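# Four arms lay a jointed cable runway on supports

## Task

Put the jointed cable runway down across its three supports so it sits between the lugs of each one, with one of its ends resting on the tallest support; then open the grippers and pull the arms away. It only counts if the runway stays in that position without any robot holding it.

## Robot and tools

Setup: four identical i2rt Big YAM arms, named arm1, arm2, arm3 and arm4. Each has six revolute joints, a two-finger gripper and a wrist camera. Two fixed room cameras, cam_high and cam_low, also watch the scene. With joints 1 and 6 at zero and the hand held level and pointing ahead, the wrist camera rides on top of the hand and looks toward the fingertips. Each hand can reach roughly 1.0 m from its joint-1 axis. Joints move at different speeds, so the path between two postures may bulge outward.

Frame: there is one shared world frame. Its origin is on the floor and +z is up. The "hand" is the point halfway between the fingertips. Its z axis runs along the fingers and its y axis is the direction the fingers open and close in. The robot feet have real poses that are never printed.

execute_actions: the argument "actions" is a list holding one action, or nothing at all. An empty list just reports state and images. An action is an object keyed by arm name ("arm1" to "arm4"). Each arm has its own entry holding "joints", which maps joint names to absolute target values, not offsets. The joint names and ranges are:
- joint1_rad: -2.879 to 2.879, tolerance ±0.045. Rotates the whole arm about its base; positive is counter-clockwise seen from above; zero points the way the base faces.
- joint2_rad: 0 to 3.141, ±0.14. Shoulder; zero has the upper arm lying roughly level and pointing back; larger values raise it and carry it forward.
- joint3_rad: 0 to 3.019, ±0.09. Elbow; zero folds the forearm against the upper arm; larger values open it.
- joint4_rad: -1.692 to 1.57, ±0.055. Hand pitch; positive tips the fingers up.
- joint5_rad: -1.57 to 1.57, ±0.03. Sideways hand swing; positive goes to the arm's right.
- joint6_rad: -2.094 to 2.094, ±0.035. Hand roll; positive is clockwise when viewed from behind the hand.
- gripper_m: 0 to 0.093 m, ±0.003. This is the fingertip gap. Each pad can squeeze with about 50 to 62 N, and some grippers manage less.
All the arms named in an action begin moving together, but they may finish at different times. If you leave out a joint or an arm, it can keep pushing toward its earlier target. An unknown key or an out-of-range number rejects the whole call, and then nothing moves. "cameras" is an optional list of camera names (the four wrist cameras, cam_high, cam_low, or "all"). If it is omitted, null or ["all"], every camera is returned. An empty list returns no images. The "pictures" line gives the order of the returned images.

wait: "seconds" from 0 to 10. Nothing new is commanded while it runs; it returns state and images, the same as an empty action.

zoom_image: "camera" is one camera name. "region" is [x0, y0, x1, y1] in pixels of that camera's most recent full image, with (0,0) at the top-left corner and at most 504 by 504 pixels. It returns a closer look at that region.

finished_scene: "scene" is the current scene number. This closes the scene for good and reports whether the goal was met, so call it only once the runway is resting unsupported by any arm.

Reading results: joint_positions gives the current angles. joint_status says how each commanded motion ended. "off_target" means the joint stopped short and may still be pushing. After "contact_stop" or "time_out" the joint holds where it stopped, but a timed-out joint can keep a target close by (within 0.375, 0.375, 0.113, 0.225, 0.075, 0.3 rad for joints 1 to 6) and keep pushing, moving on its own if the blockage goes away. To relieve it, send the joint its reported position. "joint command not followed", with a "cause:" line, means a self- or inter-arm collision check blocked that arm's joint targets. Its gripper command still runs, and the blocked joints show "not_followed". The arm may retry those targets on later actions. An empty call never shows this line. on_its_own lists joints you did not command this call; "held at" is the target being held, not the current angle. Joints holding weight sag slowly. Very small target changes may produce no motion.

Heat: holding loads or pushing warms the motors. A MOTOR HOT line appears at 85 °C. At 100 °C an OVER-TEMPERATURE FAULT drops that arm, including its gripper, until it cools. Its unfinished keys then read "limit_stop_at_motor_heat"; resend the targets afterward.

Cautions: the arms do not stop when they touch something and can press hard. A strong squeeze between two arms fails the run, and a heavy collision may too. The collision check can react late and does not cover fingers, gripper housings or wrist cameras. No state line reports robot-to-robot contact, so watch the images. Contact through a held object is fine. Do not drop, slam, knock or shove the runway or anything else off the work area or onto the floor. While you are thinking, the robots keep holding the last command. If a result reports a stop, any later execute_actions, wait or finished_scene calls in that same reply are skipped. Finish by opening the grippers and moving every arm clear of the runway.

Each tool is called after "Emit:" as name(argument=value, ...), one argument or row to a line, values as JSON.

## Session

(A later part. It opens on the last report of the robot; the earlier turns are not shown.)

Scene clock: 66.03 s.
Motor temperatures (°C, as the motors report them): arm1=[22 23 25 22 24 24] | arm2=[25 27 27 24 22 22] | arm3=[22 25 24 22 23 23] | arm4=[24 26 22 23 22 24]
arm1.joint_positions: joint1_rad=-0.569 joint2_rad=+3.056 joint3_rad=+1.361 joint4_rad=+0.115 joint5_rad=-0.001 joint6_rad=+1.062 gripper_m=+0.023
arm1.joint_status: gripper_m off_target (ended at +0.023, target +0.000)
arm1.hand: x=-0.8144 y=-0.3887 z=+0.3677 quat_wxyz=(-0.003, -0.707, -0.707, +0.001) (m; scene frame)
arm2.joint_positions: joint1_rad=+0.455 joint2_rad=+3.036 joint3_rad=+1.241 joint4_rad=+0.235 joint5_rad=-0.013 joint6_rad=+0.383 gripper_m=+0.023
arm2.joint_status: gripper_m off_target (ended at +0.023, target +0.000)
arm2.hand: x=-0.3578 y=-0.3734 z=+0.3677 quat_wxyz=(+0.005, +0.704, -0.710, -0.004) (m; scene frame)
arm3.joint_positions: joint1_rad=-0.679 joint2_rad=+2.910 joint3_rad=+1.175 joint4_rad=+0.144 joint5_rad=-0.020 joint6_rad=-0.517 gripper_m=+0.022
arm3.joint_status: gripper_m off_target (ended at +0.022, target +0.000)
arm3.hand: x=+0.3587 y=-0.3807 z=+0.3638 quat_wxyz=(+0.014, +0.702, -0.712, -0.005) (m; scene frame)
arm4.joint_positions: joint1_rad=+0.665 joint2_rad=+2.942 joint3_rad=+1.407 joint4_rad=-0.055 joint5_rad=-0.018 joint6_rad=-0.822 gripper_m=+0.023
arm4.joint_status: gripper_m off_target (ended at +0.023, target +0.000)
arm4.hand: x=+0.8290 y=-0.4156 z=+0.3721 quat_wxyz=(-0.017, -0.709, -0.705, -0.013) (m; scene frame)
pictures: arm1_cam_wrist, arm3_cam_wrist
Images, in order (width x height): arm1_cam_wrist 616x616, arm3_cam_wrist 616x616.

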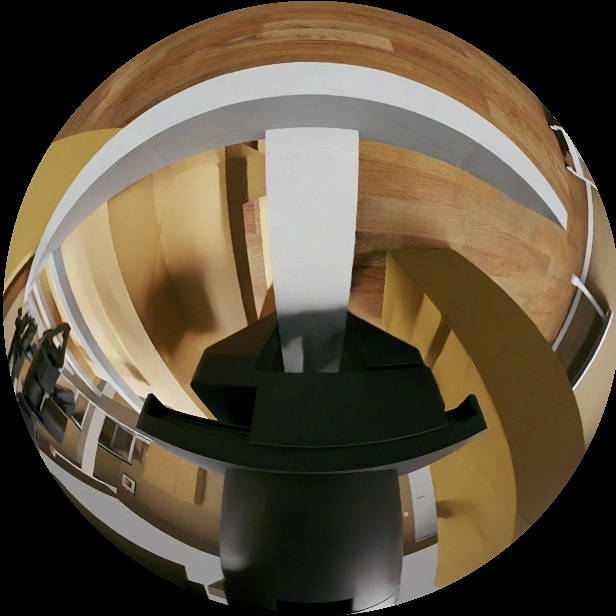

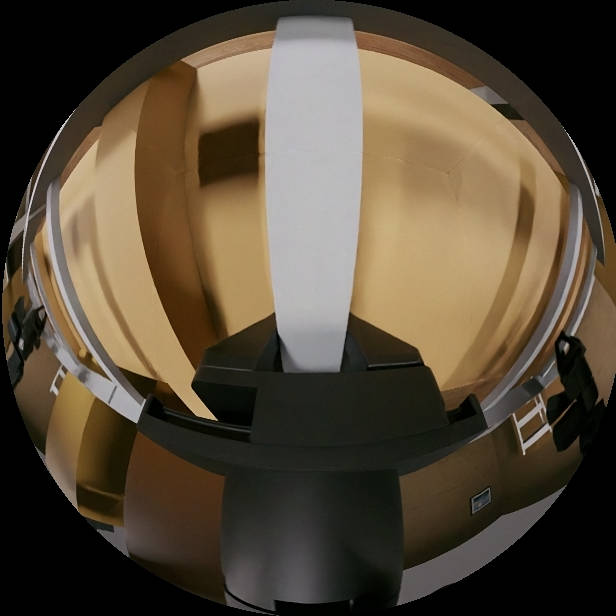

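Emit:
execute_actions(
  actions=[
    {"arm1":{"joints":{"joint2_rad":2.64,"joint3_rad":1.04,"joint4_rad":0.03}},"arm2":{"joints":{"joint2_rad":2.62,"joint3_rad":0.915,"joint4_rad":0.14}},"arm3":{"joints":{"joint2_rad":2.47,"joint3_rad":0.876,"joint4_rad":0.03}},"arm4":{"joints":{"joint2_rad":2.545,"joint3_rad":1.14,"joint4_rad":-0.165}}},
  ],
  cameras=[],
)

Emit:
execute_actions(
  actions=[
    {"arm1":{"joints":{"joint2_rad":2.19,"joint3_rad":0.894,"joint4_rad":-0.27}},"arm2":{"joints":{"joint2_rad":2.13,"joint3_rad":0.758,"joint4_rad":-0.195}},"arm3":{"joints":{"joint2_rad":2.0,"joint3_rad":0.787,"joint4_rad":-0.36}},"arm4":{"joints":{"joint2_rad":2.14,"joint3_rad":1.02,"joint4_rad":-0.45}}},
  ],
)

Scene clock: 75.73 s.
Motor temperatures (°C, as the motors report them): arm1=[22 23 25 22 24 24] | arm2=[25 27 27 24 22 22] | arm3=[22 25 24 22 23 23] | arm4=[24 27 22 23 22 24]
arm1.joint_positions: joint1_rad=-0.575 joint2_rad=+2.681 joint3_rad=+1.043 joint4_rad=+0.040 joint5_rad=+0.016 joint6_rad=+1.053 gripper_m=+0.023
arm1.joint_status: all done
arm1.hand: x=-0.8151 y=-0.3935 z=+0.5087 quat_wxyz=(+0.003, -0.706, -0.708, +0.012) (m; scene frame)
arm2.joint_positions: joint1_rad=+0.455 joint2_rad=+2.688 joint3_rad=+0.938 joint4_rad=+0.157 joint5_rad=-0.021 joint6_rad=+0.381 gripper_m=+0.023
arm2.joint_status: all done
arm2.hand: x=-0.3578 y=-0.3776 z=+0.4969 quat_wxyz=(+0.015, +0.705, -0.709, +0.010) (m; scene frame)
arm3.joint_positions: joint1_rad=-0.679 joint2_rad=+2.560 joint3_rad=+0.908 joint4_rad=+0.050 joint5_rad=-0.010 joint6_rad=-0.518 gripper_m=+0.022
arm3.joint_status: all done
arm3.hand: x=+0.3593 y=-0.3823 z=+0.4906 quat_wxyz=(+0.018, +0.702, -0.712, +0.001) (m; scene frame)
arm4.joint_positions: joint1_rad=+0.666 joint2_rad=+2.589 joint3_rad=+1.129 joint4_rad=-0.149 joint5_rad=-0.029 joint6_rad=-0.825 gripper_m=+0.023
arm4.joint_status: all done
arm4.hand: x=+0.8302 y=-0.4147 z=+0.5071 quat_wxyz=(-0.023, -0.708, -0.706, -0.022) (m; scene frame)
pictures: none
No camera images: the call's "cameras" was empty. Leave "cameras" out to get every camera's image.

Scene clock: 76.90 s.
Motor temperatures (°C, as the motors report them): arm1=[22 23 25 22 25 24] | arm2=[25 27 27 24 22 22] | arm3=[22 26 24 22 23 23] | arm4=[24 27 22 23 22 24]
arm1.joint_positions: joint1_rad=-0.574 joint2_rad=+2.236 joint3_rad=+0.856 joint4_rad=-0.261 joint5_rad=+0.030 joint6_rad=+1.053 gripper_m=+0.023
arm1.joint_status: all done
arm1.hand: x=-0.8126 y=-0.3963 z=+0.6642 quat_wxyz=(+0.022, -0.704, -0.709, +0.024) (m; scene frame)
arm2.joint_positions: joint1_rad=+0.455 joint2_rad=+2.226 joint3_rad=+0.741 joint4_rad=-0.177 joint5_rad=-0.007 joint6_rad=+0.375 gripper_m=+0.023
arm2.joint_status: all done
arm2.hand: x=-0.3556 y=-0.3773 z=+0.6471 quat_wxyz=(+0.022, +0.706, -0.706, +0.044) (m; scene frame)
arm3.joint_positions: joint1_rad=-0.679 joint2_rad=+2.110 joint3_rad=+0.768 joint4_rad=-0.309 joint5_rad=-0.008 joint6_rad=-0.521 gripper_m=+0.022
arm3.joint_status: all done
arm3.hand: x=+0.3621 y=-0.3781 z=+0.6387 quat_wxyz=(+0.042, +0.703, -0.710, +0.008) (m; scene frame)
arm4.joint_positions: joint1_rad=+0.666 joint2_rad=+2.189 joint3_rad=+0.971 joint4_rad=-0.442 joint5_rad=-0.029 joint6_rad=-0.829 gripper_m=+0.023
arm4.joint_status: all done
arm4.hand: x=+0.8321 y=-0.4099 z=+0.6572 quat_wxyz=(-0.024, -0.705, -0.707, -0.048) (m; scene frame)
pictures: arm1_cam_wrist, arm2_cam_wrist, arm3_cam_wrist, arm4_cam_wrist, cam_high, cam_low
Images, in order (width x height): arm1_cam_wrist 616x616, arm2_cam_wrist 616x616, arm3_cam_wrist 616x616, arm4_cam_wrist 616x616, cam_high 896x504, cam_low 896x504.

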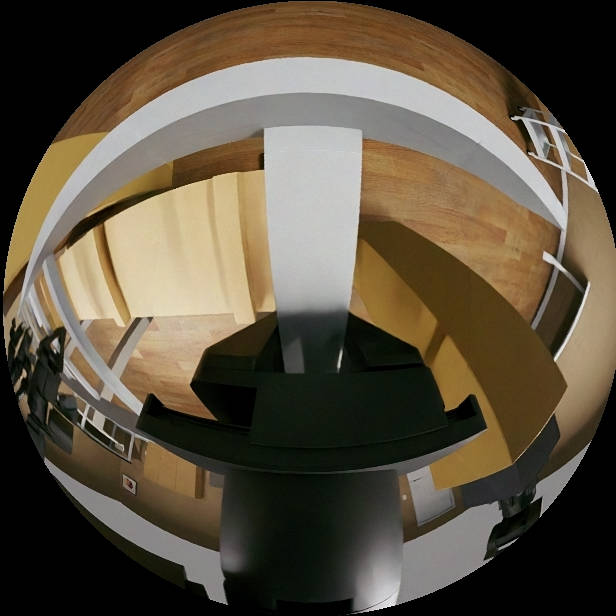

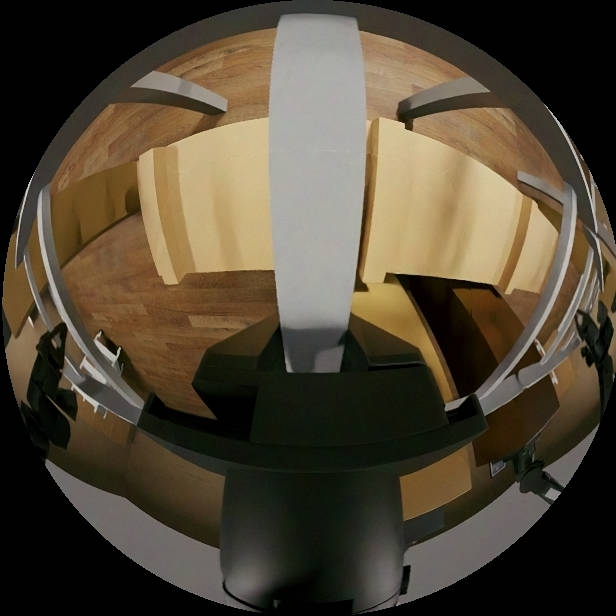

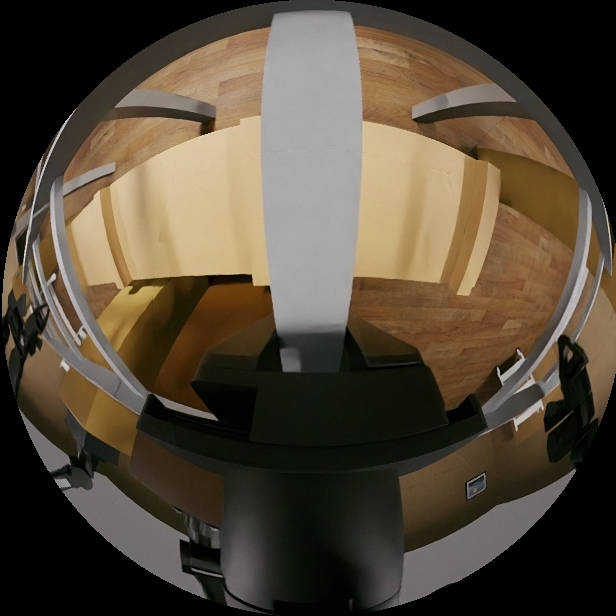

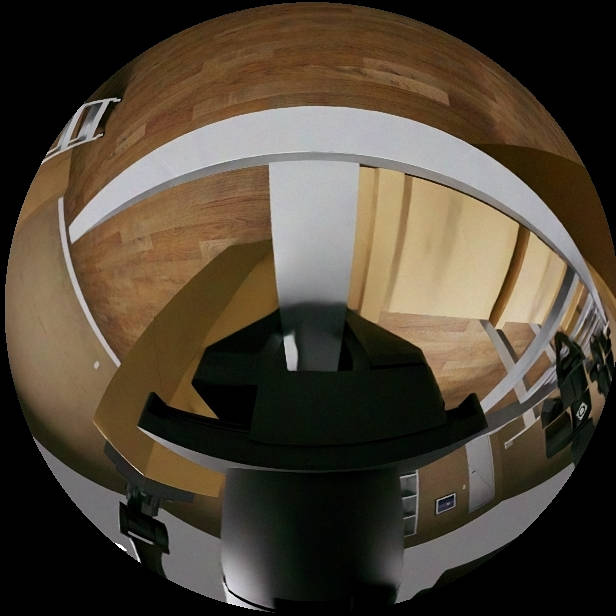

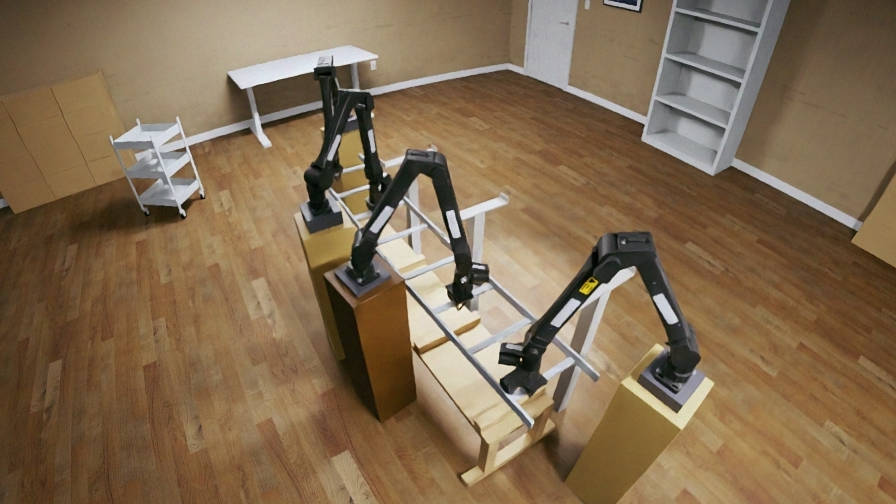

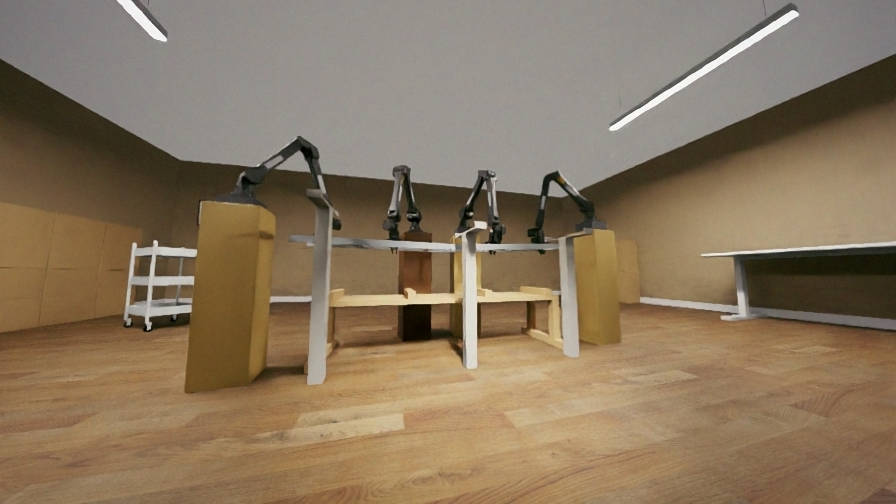

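Emit:
execute_actions(
  actions=[
    {"arm1":{"joints":{"joint2_rad":1.75,"joint3_rad":0.835,"joint4_rad":-0.655}},"arm2":{"joints":{"joint2_rad":1.645,"joint3_rad":0.725,"joint4_rad":-0.65}},"arm3":{"joints":{"joint2_rad":1.57,"joint3_rad":0.82,"joint4_rad":-0.82}},"arm4":{"joints":{"joint2_rad":1.76,"joint3_rad":1.01,"joint4_rad":-0.82}}},
  ],
  cameras=["cam_high"],
)

Emit:
execute_actions(
  actions=[
    {"arm1":{"joints":{"joint2_rad":1.45,"joint3_rad":1.0,"joint4_rad":-1.12}},"arm2":{"joints":{"joint2_rad":1.335,"joint3_rad":0.91,"joint4_rad":-1.145}},"arm3":{"joints":{"joint2_rad":1.34,"joint3_rad":1.055,"joint4_rad":-1.285}},"arm4":{"joints":{"joint2_rad":1.535,"joint3_rad":1.205,"joint4_rad":-1.24}}},
  ],
)

Scene clock: 88.13 s.
Motor temperatures (°C, as the motors report them): arm1=[22 24 26 22 26 24] | arm2=[25 29 27 24 22 22] | arm3=[22 27 24 22 23 23] | arm4=[24 27 23 23 23 24]
arm1.joint_positions: joint1_rad=-0.575 joint2_rad=+1.774 joint3_rad=+0.802 joint4_rad=-0.651 joint5_rad=+0.034 joint6_rad=+1.051 gripper_m=+0.023
arm1.joint_status: all done
arm1.hand: x=-0.8123 y=-0.3966 z=+0.8244 quat_wxyz=(+0.013, -0.705, -0.709, +0.023) (m; scene frame)
arm2.joint_positions: joint1_rad=+0.449 joint2_rad=+1.728 joint3_rad=+0.688 joint4_rad=-0.635 joint5_rad=-0.018 joint6_rad=+0.367 gripper_m=+0.023
arm2.joint_status: all done
arm2.hand: x=-0.3560 y=-0.3767 z=+0.8032 quat_wxyz=(+0.030, +0.706, -0.706, +0.048) (m; scene frame)
arm3.joint_positions: joint1_rad=-0.676 joint2_rad=+1.653 joint3_rad=+0.768 joint4_rad=-0.768 joint5_rad=+0.002 joint6_rad=-0.520 gripper_m=+0.022
arm3.joint_status: all done
arm3.hand: x=+0.3631 y=-0.3770 z=+0.7968 quat_wxyz=(+0.041, +0.704, -0.709, +0.013) (m; scene frame)
arm4.joint_positions: joint1_rad=+0.672 joint2_rad=+1.788 joint3_rad=+0.955 joint4_rad=-0.827 joint5_rad=-0.021 joint6_rad=-0.828 gripper_m=+0.023
arm4.joint_status: all done
arm4.hand: x=+0.8316 y=-0.4084 z=+0.8191 quat_wxyz=(-0.020, -0.704, -0.708, -0.048) (m; scene frame)
pictures: cam_high
Images, in order (width x height): cam_high 896x504.

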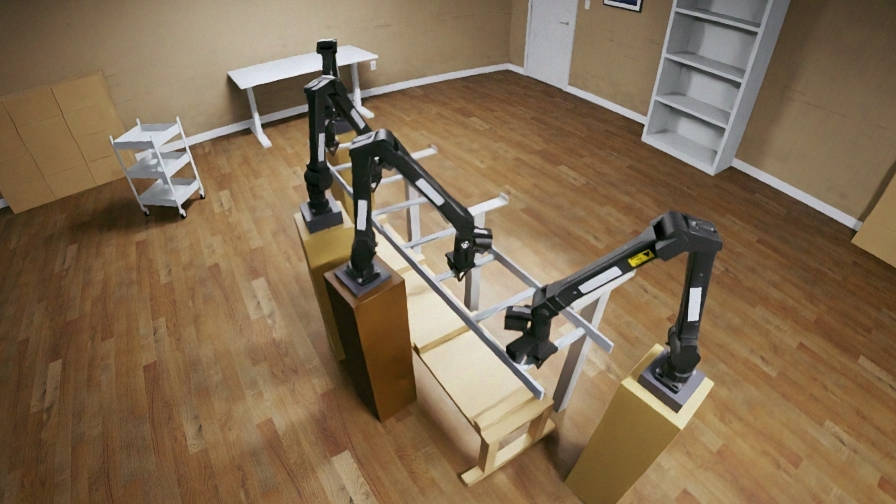

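Scene clock: 90.63 s.
Motor temperatures (°C, as the motors report them): arm1=[22 24 26 22 26 24] | arm2=[25 29 29 24 22 22] | arm3=[22 27 27 22 23 23] | arm4=[24 27 25 23 23 24]
arm1.joint_positions: joint1_rad=-0.577 joint2_rad=+1.469 joint3_rad=+0.940 joint4_rad=-1.085 joint5_rad=+0.042 joint6_rad=+1.050 gripper_m=+0.023
arm1.joint_status: all done
arm1.hand: x=-0.8127 y=-0.3983 z=+0.9737 quat_wxyz=(+0.008, -0.705, -0.709, +0.026) (m; scene frame)
arm2.joint_positions: joint1_rad=+0.448 joint2_rad=+1.407 joint3_rad=+0.807 joint4_rad=-1.089 joint5_rad=-0.028 joint6_rad=+0.366 gripper_m=+0.023
arm2.joint_status: joint3_rad time_out (moved +0.119 of +0.222); joint4_rad time_out (moved -0.454 of -0.510); the others done
arm2.on_its_own: joint3_rad reads +0.807 and still pushes toward +0.910 since a time_out; joint4_rad reads -1.089 and still pushes toward -1.145 since a time_out
arm2.hand: x=-0.3571 y=-0.3788 z=+0.9388 quat_wxyz=(+0.038, +0.706, -0.705, +0.052) (m; scene frame)
arm3.joint_positions: joint1_rad=-0.677 joint2_rad=+1.411 joint3_rad=+0.936 joint4_rad=-1.211 joint5_rad=+0.006 joint6_rad=-0.520 gripper_m=+0.022
arm3.joint_status: joint3_rad time_out (moved +0.168 of +0.287); joint4_rad time_out (moved -0.442 of -0.517); the others done
arm3.on_its_own: joint3_rad reads +0.936 and still pushes toward +1.048 since a time_out; joint4_rad reads -1.211 and still pushes toward -1.285 since a time_out
arm3.hand: x=+0.3629 y=-0.3788 z=+0.9314 quat_wxyz=(+0.057, +0.703, -0.709, +0.019) (m; scene frame)
arm4.joint_positions: joint1_rad=+0.672 joint2_rad=+1.557 joint3_rad=+1.114 joint4_rad=-1.225 joint5_rad=-0.031 joint6_rad=-0.830 gripper_m=+0.023
arm4.joint_status: joint3_rad time_out (moved +0.159 of +0.250); the others done
arm4.on_its_own: joint3_rad reads +1.114 and still pushes toward +1.205 since a time_out
arm4.hand: x=+0.8301 y=-0.4096 z=+0.9627 quat_wxyz=(-0.025, -0.703, -0.709, -0.052) (m; scene frame)
pictures: arm1_cam_wrist, arm2_cam_wrist, arm3_cam_wrist, arm4_cam_wrist, cam_high, cam_low
Images, in order (width x height): arm1_cam_wrist 616x616, arm2_cam_wrist 616x616, arm3_cam_wrist 616x616, arm4_cam_wrist 616x616, cam_high 896x504, cam_low 896x504.

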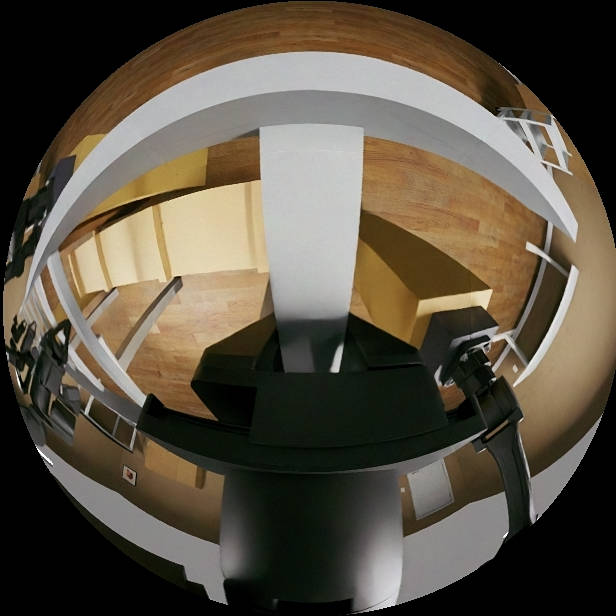

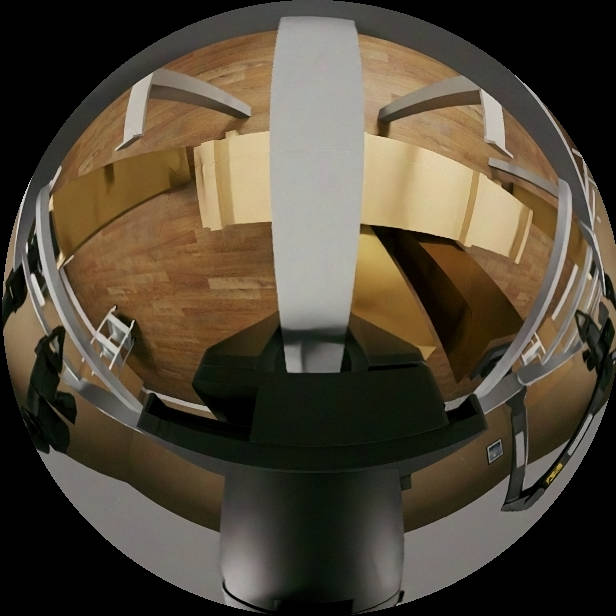

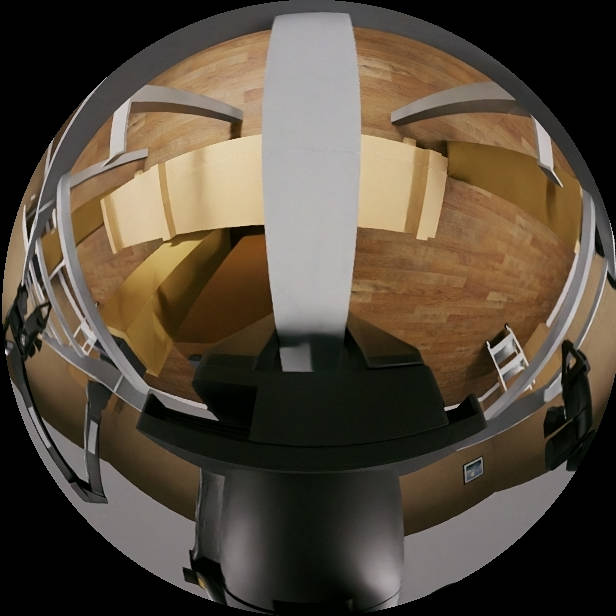

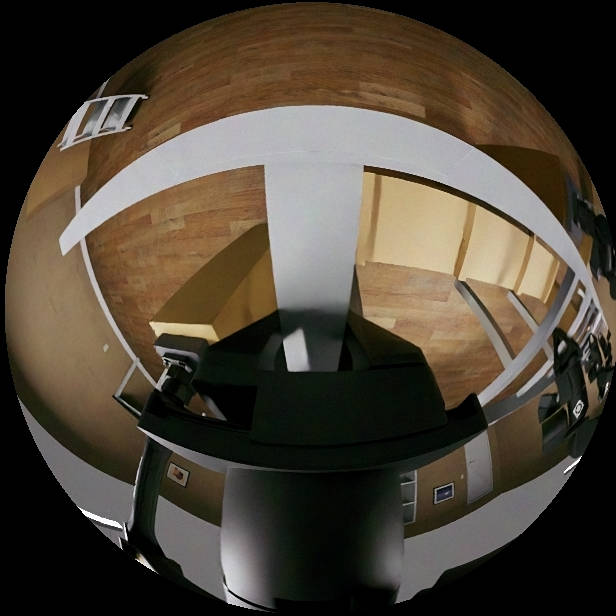

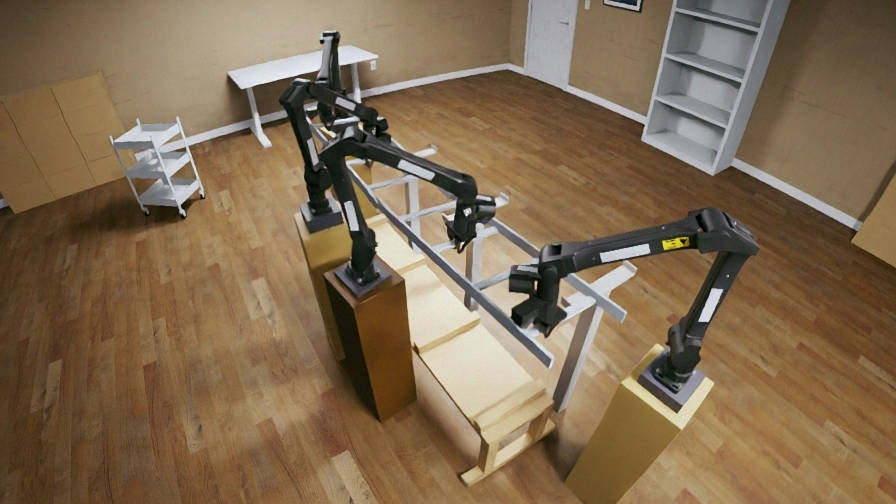

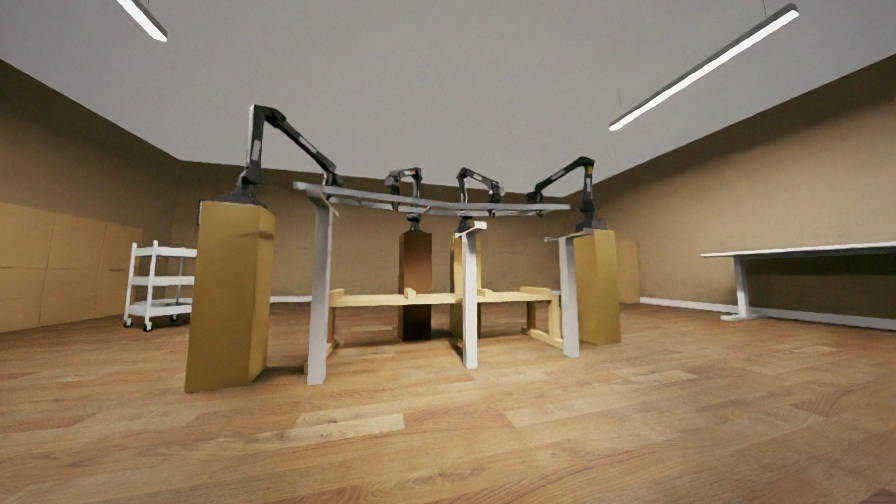

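Emit:
execute_actions(
  actions=[
    {"arm1":{"joints":{"joint1_rad":-0.07,"joint6_rad":1.56,"joint2_rad":1.315,"joint3_rad":0.95,"joint4_rad":-1.205}},"arm2":{"joints":{"joint1_rad":0.305,"joint6_rad":0.225,"joint2_rad":1.71,"joint3_rad":1.42,"joint4_rad":-1.28}},"arm3":{"joints":{"joint1_rad":-0.49,"joint6_rad":-0.33,"joint2_rad":1.73,"joint3_rad":1.585,"joint4_rad":-1.425}},"arm4":{"joints":{"joint1_rad":0.235,"joint6_rad":-1.27,"joint2_rad":1.24,"joint3_rad":0.99,"joint4_rad":-1.32}}},
  ],
)

Scene clock: 105.60 s.
Motor temperatures (°C, as the motors report them): arm1=[22 23 30 23 28 24] | arm2=[25 29 37 24 24 22] | arm3=[22 27 35 22 24 23] | arm4=[24 27 29 23 23 24]
arm1.joint_positions: joint1_rad=-0.081 joint2_rad=+1.353 joint3_rad=+0.897 joint4_rad=-1.212 joint5_rad=+0.030 joint6_rad=+1.549 gripper_m=+0.023
arm1.joint_status: all done
arm1.hand: x=-0.8059 y=-0.2211 z=+0.9979 quat_wxyz=(+0.017, -0.705, -0.707, +0.045) (m; scene frame)
arm2.joint_positions: joint1_rad=+0.302 joint2_rad=+1.827 joint3_rad=+1.309 joint4_rad=-1.231 joint5_rad=-0.058 joint6_rad=+0.212 gripper_m=+0.023
arm2.joint_status: joint3_rad time_out (moved +0.501 of +0.613); the others done
arm2.on_its_own: joint3_rad reads +1.309 and still pushes toward +1.420 since a time_out
arm2.hand: x=-0.3534 y=-0.2118 z=+0.9308 quat_wxyz=(+0.073, +0.705, -0.702, +0.063) (m; scene frame)
arm3.joint_positions: joint1_rad=-0.492 joint2_rad=+1.841 joint3_rad=+1.445 joint4_rad=-1.358 joint5_rad=+0.053 joint6_rad=-0.336 gripper_m=+0.022
arm3.joint_status: joint3_rad time_out (moved +0.509 of +0.649); joint4_rad time_out (moved -0.147 of -0.214); the others done
arm3.on_its_own: joint3_rad reads +1.445 and still pushes toward +1.557 since a time_out; joint4_rad reads -1.358 and still pushes toward -1.425 since a time_out
arm3.hand: x=+0.3663 y=-0.2081 z=+0.9230 quat_wxyz=(+0.073, +0.703, -0.705, +0.065) (m; scene frame)
arm4.joint_positions: joint1_rad=+0.234 joint2_rad=+1.310 joint3_rad=+0.926 joint4_rad=-1.327 joint5_rad=-0.026 joint6_rad=-1.289 gripper_m=+0.023
arm4.joint_status: all done
arm4.hand: x=+0.8297 y=-0.2281 z=+0.9873 quat_wxyz=(-0.052, -0.694, -0.715, -0.060) (m; scene frame)
pictures: arm1_cam_wrist, arm2_cam_wrist, arm3_cam_wrist, arm4_cam_wrist, cam_high, cam_low
Images, in order (width x height): arm1_cam_wrist 616x616, arm2_cam_wrist 616x616, arm3_cam_wrist 616x616, arm4_cam_wrist 616x616, cam_high 896x504, cam_low 896x504.

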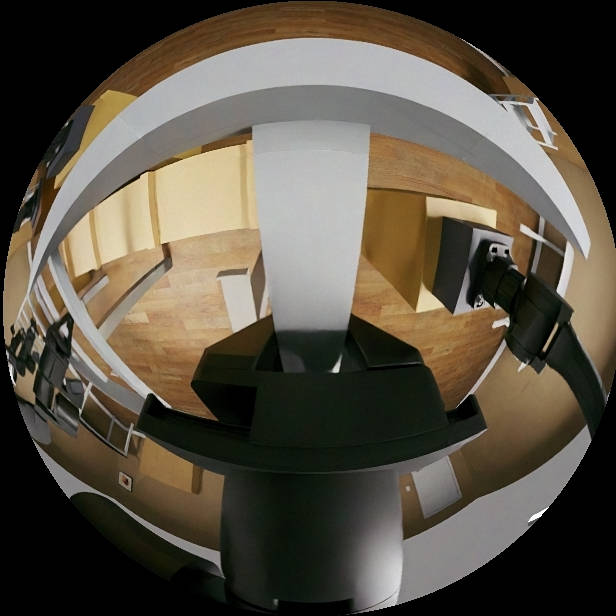

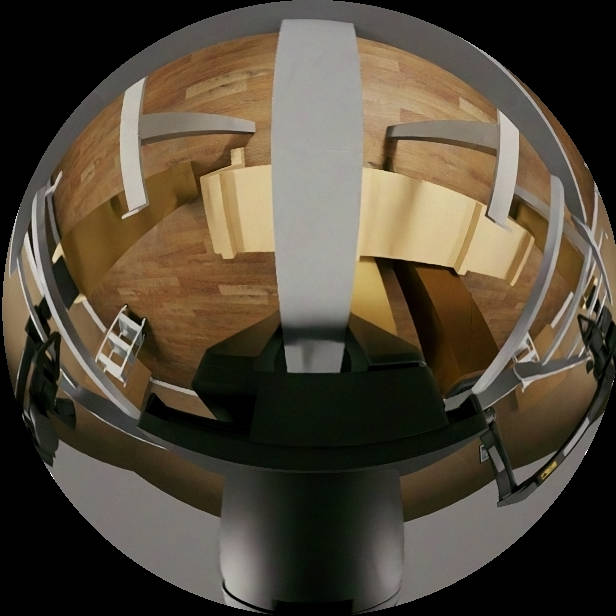

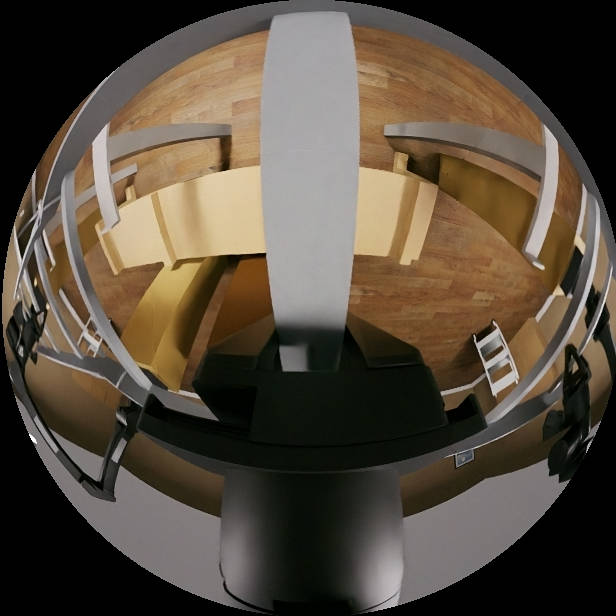

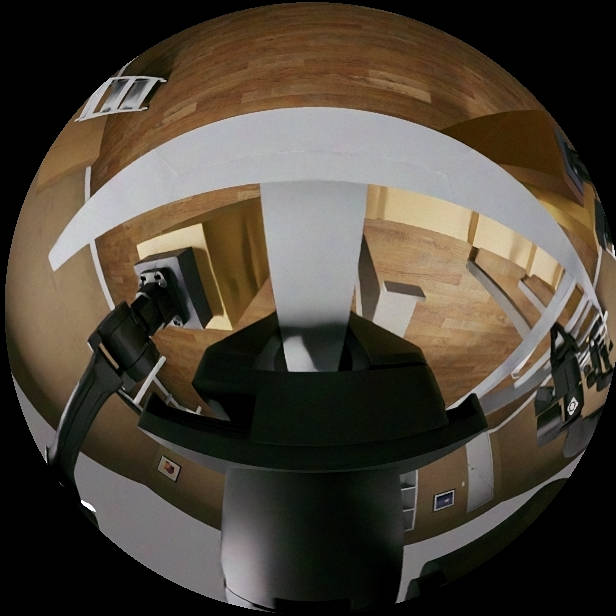

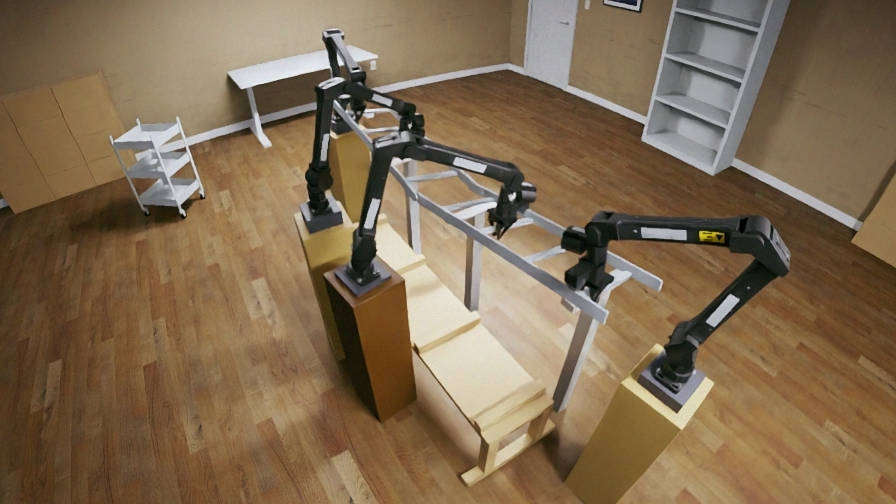

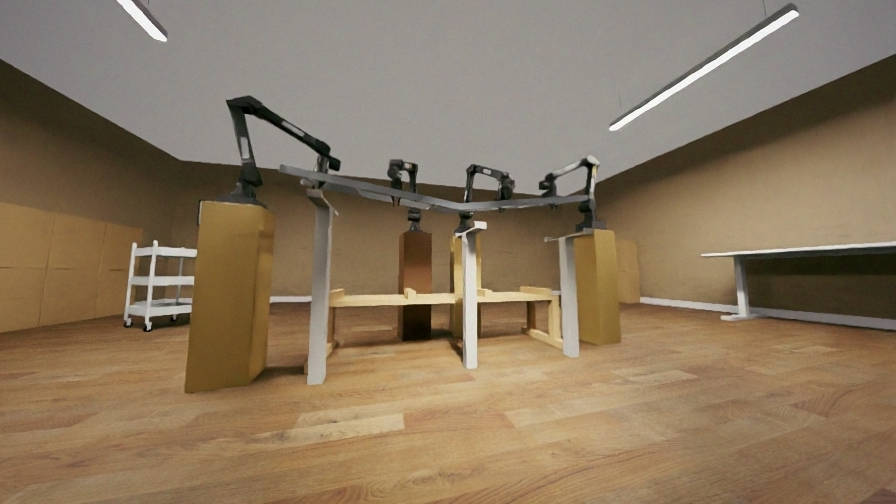

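Emit:
execute_actions(
  actions=[
    {"arm1":{"joints":{"joint1_rad":0.375,"joint6_rad":2.0,"joint2_rad":1.39,"joint3_rad":1.025,"joint4_rad":-1.205}},"arm2":{"joints":{"joint1_rad":0.245,"joint6_rad":0.165,"joint2_rad":2.12,"joint3_rad":2.04,"joint4_rad":-1.49}},"arm3":{"joints":{"joint1_rad":-0.407,"joint6_rad":-0.25,"joint2_rad":2.15,"joint3_rad":2.22,"joint4_rad":-1.64}},"arm4":{"joints":{"joint1_rad":-0.268,"joint6_rad":-1.77,"joint2_rad":1.2,"joint3_rad":0.956,"joint4_rad":-1.33}}},
  ],
)

Scene clock: 124.03 s.
Motor temperatures (°C, as the motors report them): arm1=[22 23 32 22 27 24] | arm2=[25 33 42 24 28 22] | arm3=[22 30 40 22 29 23] | arm4=[24 27 30 23 23 24]
arm1.joint_positions: joint1_rad=+0.353 joint2_rad=+1.467 joint3_rad=+0.958 joint4_rad=-1.181 joint5_rad=+0.003 joint6_rad=+1.990 gripper_m=+0.023
arm1.joint_status: all done
arm1.hand: x=-0.8061 y=-0.0672 z=+0.9783 quat_wxyz=(+0.012, -0.708, -0.704, +0.056) (m; scene frame)
arm2.joint_positions: joint1_rad=+0.249 joint2_rad=+2.242 joint3_rad=+1.904 joint4_rad=-1.465 joint5_rad=-0.057 joint6_rad=+0.159 gripper_m=+0.023
arm2.joint_status: joint3_rad time_out (moved +0.595 of +0.731); the others done
arm2.on_its_own: joint3_rad reads +1.904 and still pushes toward +2.017 since a time_out
arm2.hand: x=-0.3524 y=-0.0659 z=+0.9004 quat_wxyz=(+0.091, +0.702, -0.701, +0.081) (m; scene frame)
arm3.joint_positions: joint1_rad=-0.410 joint2_rad=+2.268 joint3_rad=+2.078 joint4_rad=-1.616 joint5_rad=+0.059 joint6_rad=-0.251 gripper_m=+0.022
arm3.joint_status: joint3_rad time_out (moved +0.633 of +0.775); the others done
arm3.on_its_own: joint3_rad reads +2.078 and still pushes toward +2.191 since a time_out
arm3.hand: x=+0.3647 y=-0.0612 z=+0.9002 quat_wxyz=(+0.088, +0.700, -0.703, +0.086) (m; scene frame)
arm4.joint_positions: joint1_rad=-0.260 joint2_rad=+1.279 joint3_rad=+0.899 joint4_rad=-1.299 joint5_rad=-0.003 joint6_rad=-1.784 gripper_m=+0.023
arm4.joint_status: all done
arm4.hand: x=+0.8221 y=-0.0742 z=+0.9856 quat_wxyz=(-0.054, -0.695, -0.717, -0.033) (m; scene frame)
pictures: arm1_cam_wrist, arm2_cam_wrist, arm3_cam_wrist, arm4_cam_wrist, cam_high, cam_low
Images, in order (width x height): arm1_cam_wrist 616x616, arm2_cam_wrist 616x616, arm3_cam_wrist 616x616, arm4_cam_wrist 616x616, cam_high 896x504, cam_low 896x504.

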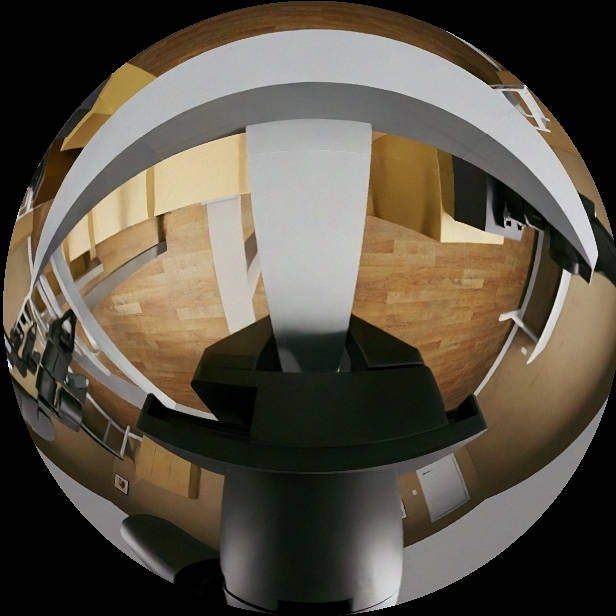

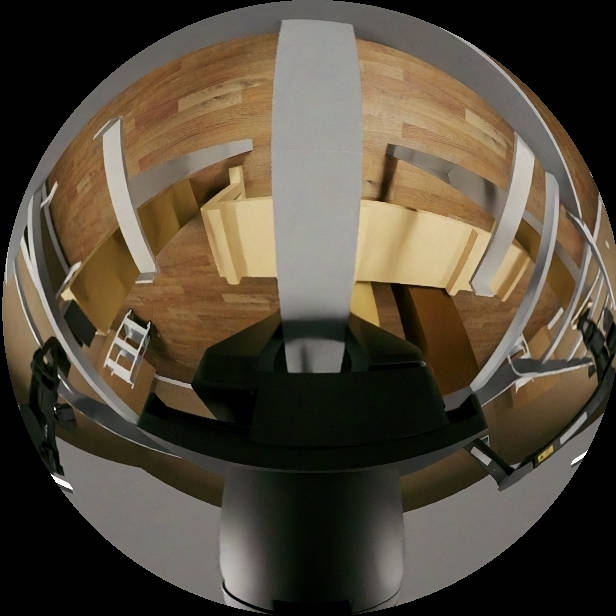

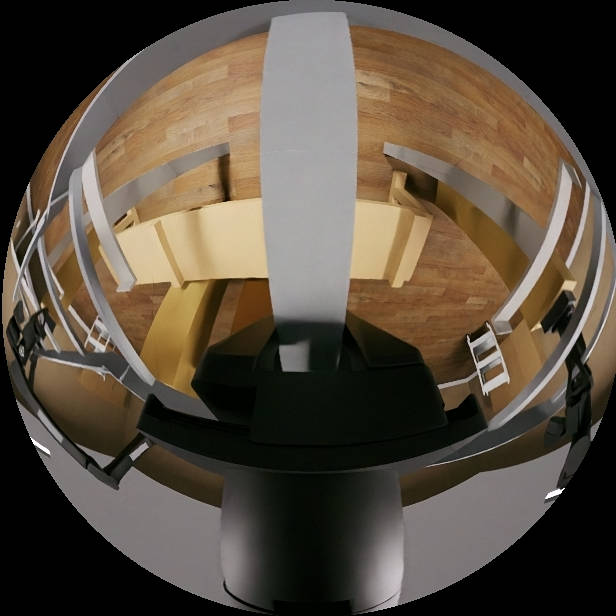

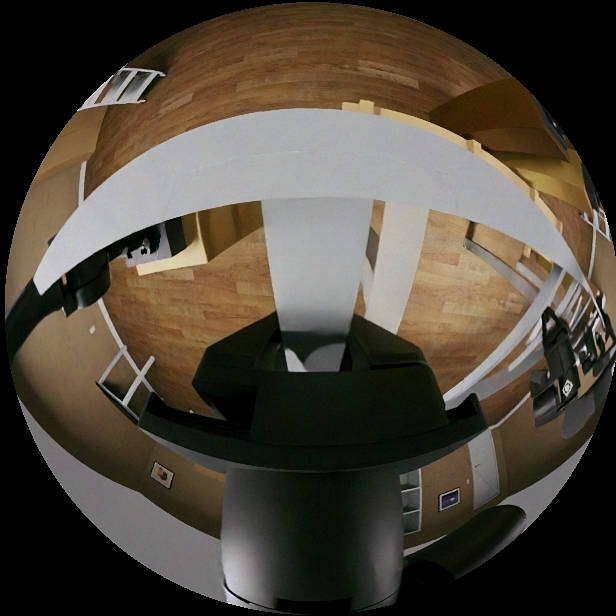

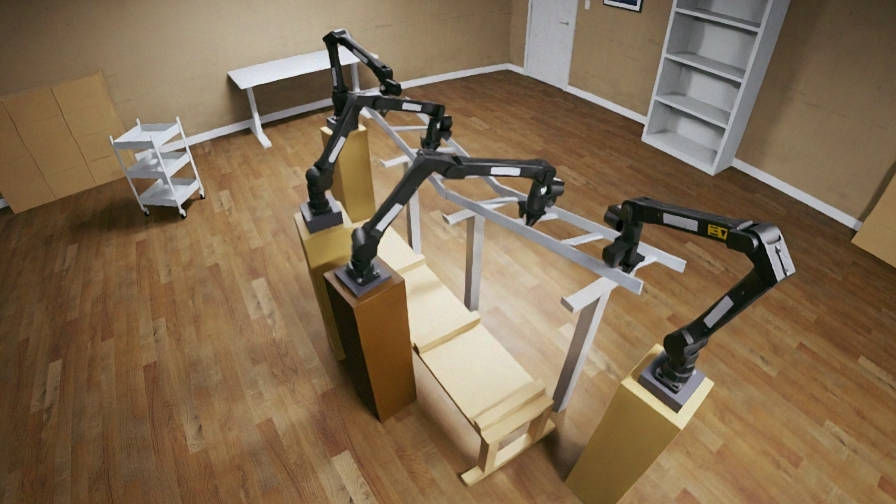

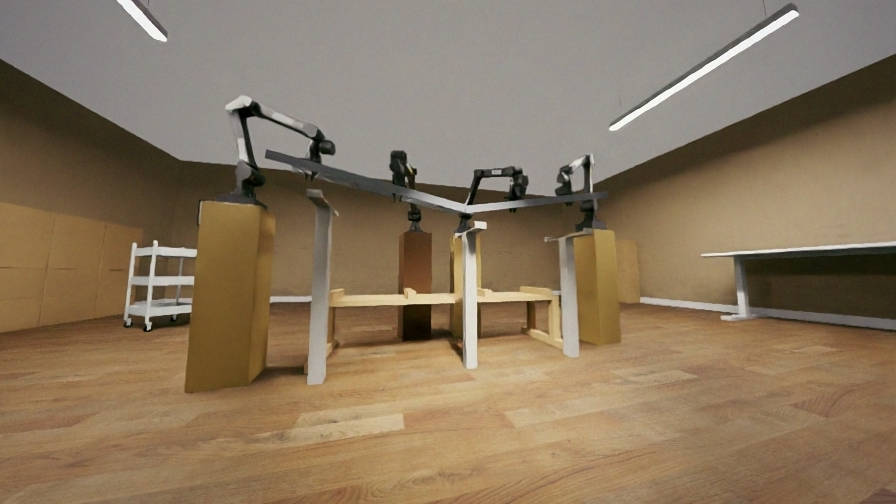

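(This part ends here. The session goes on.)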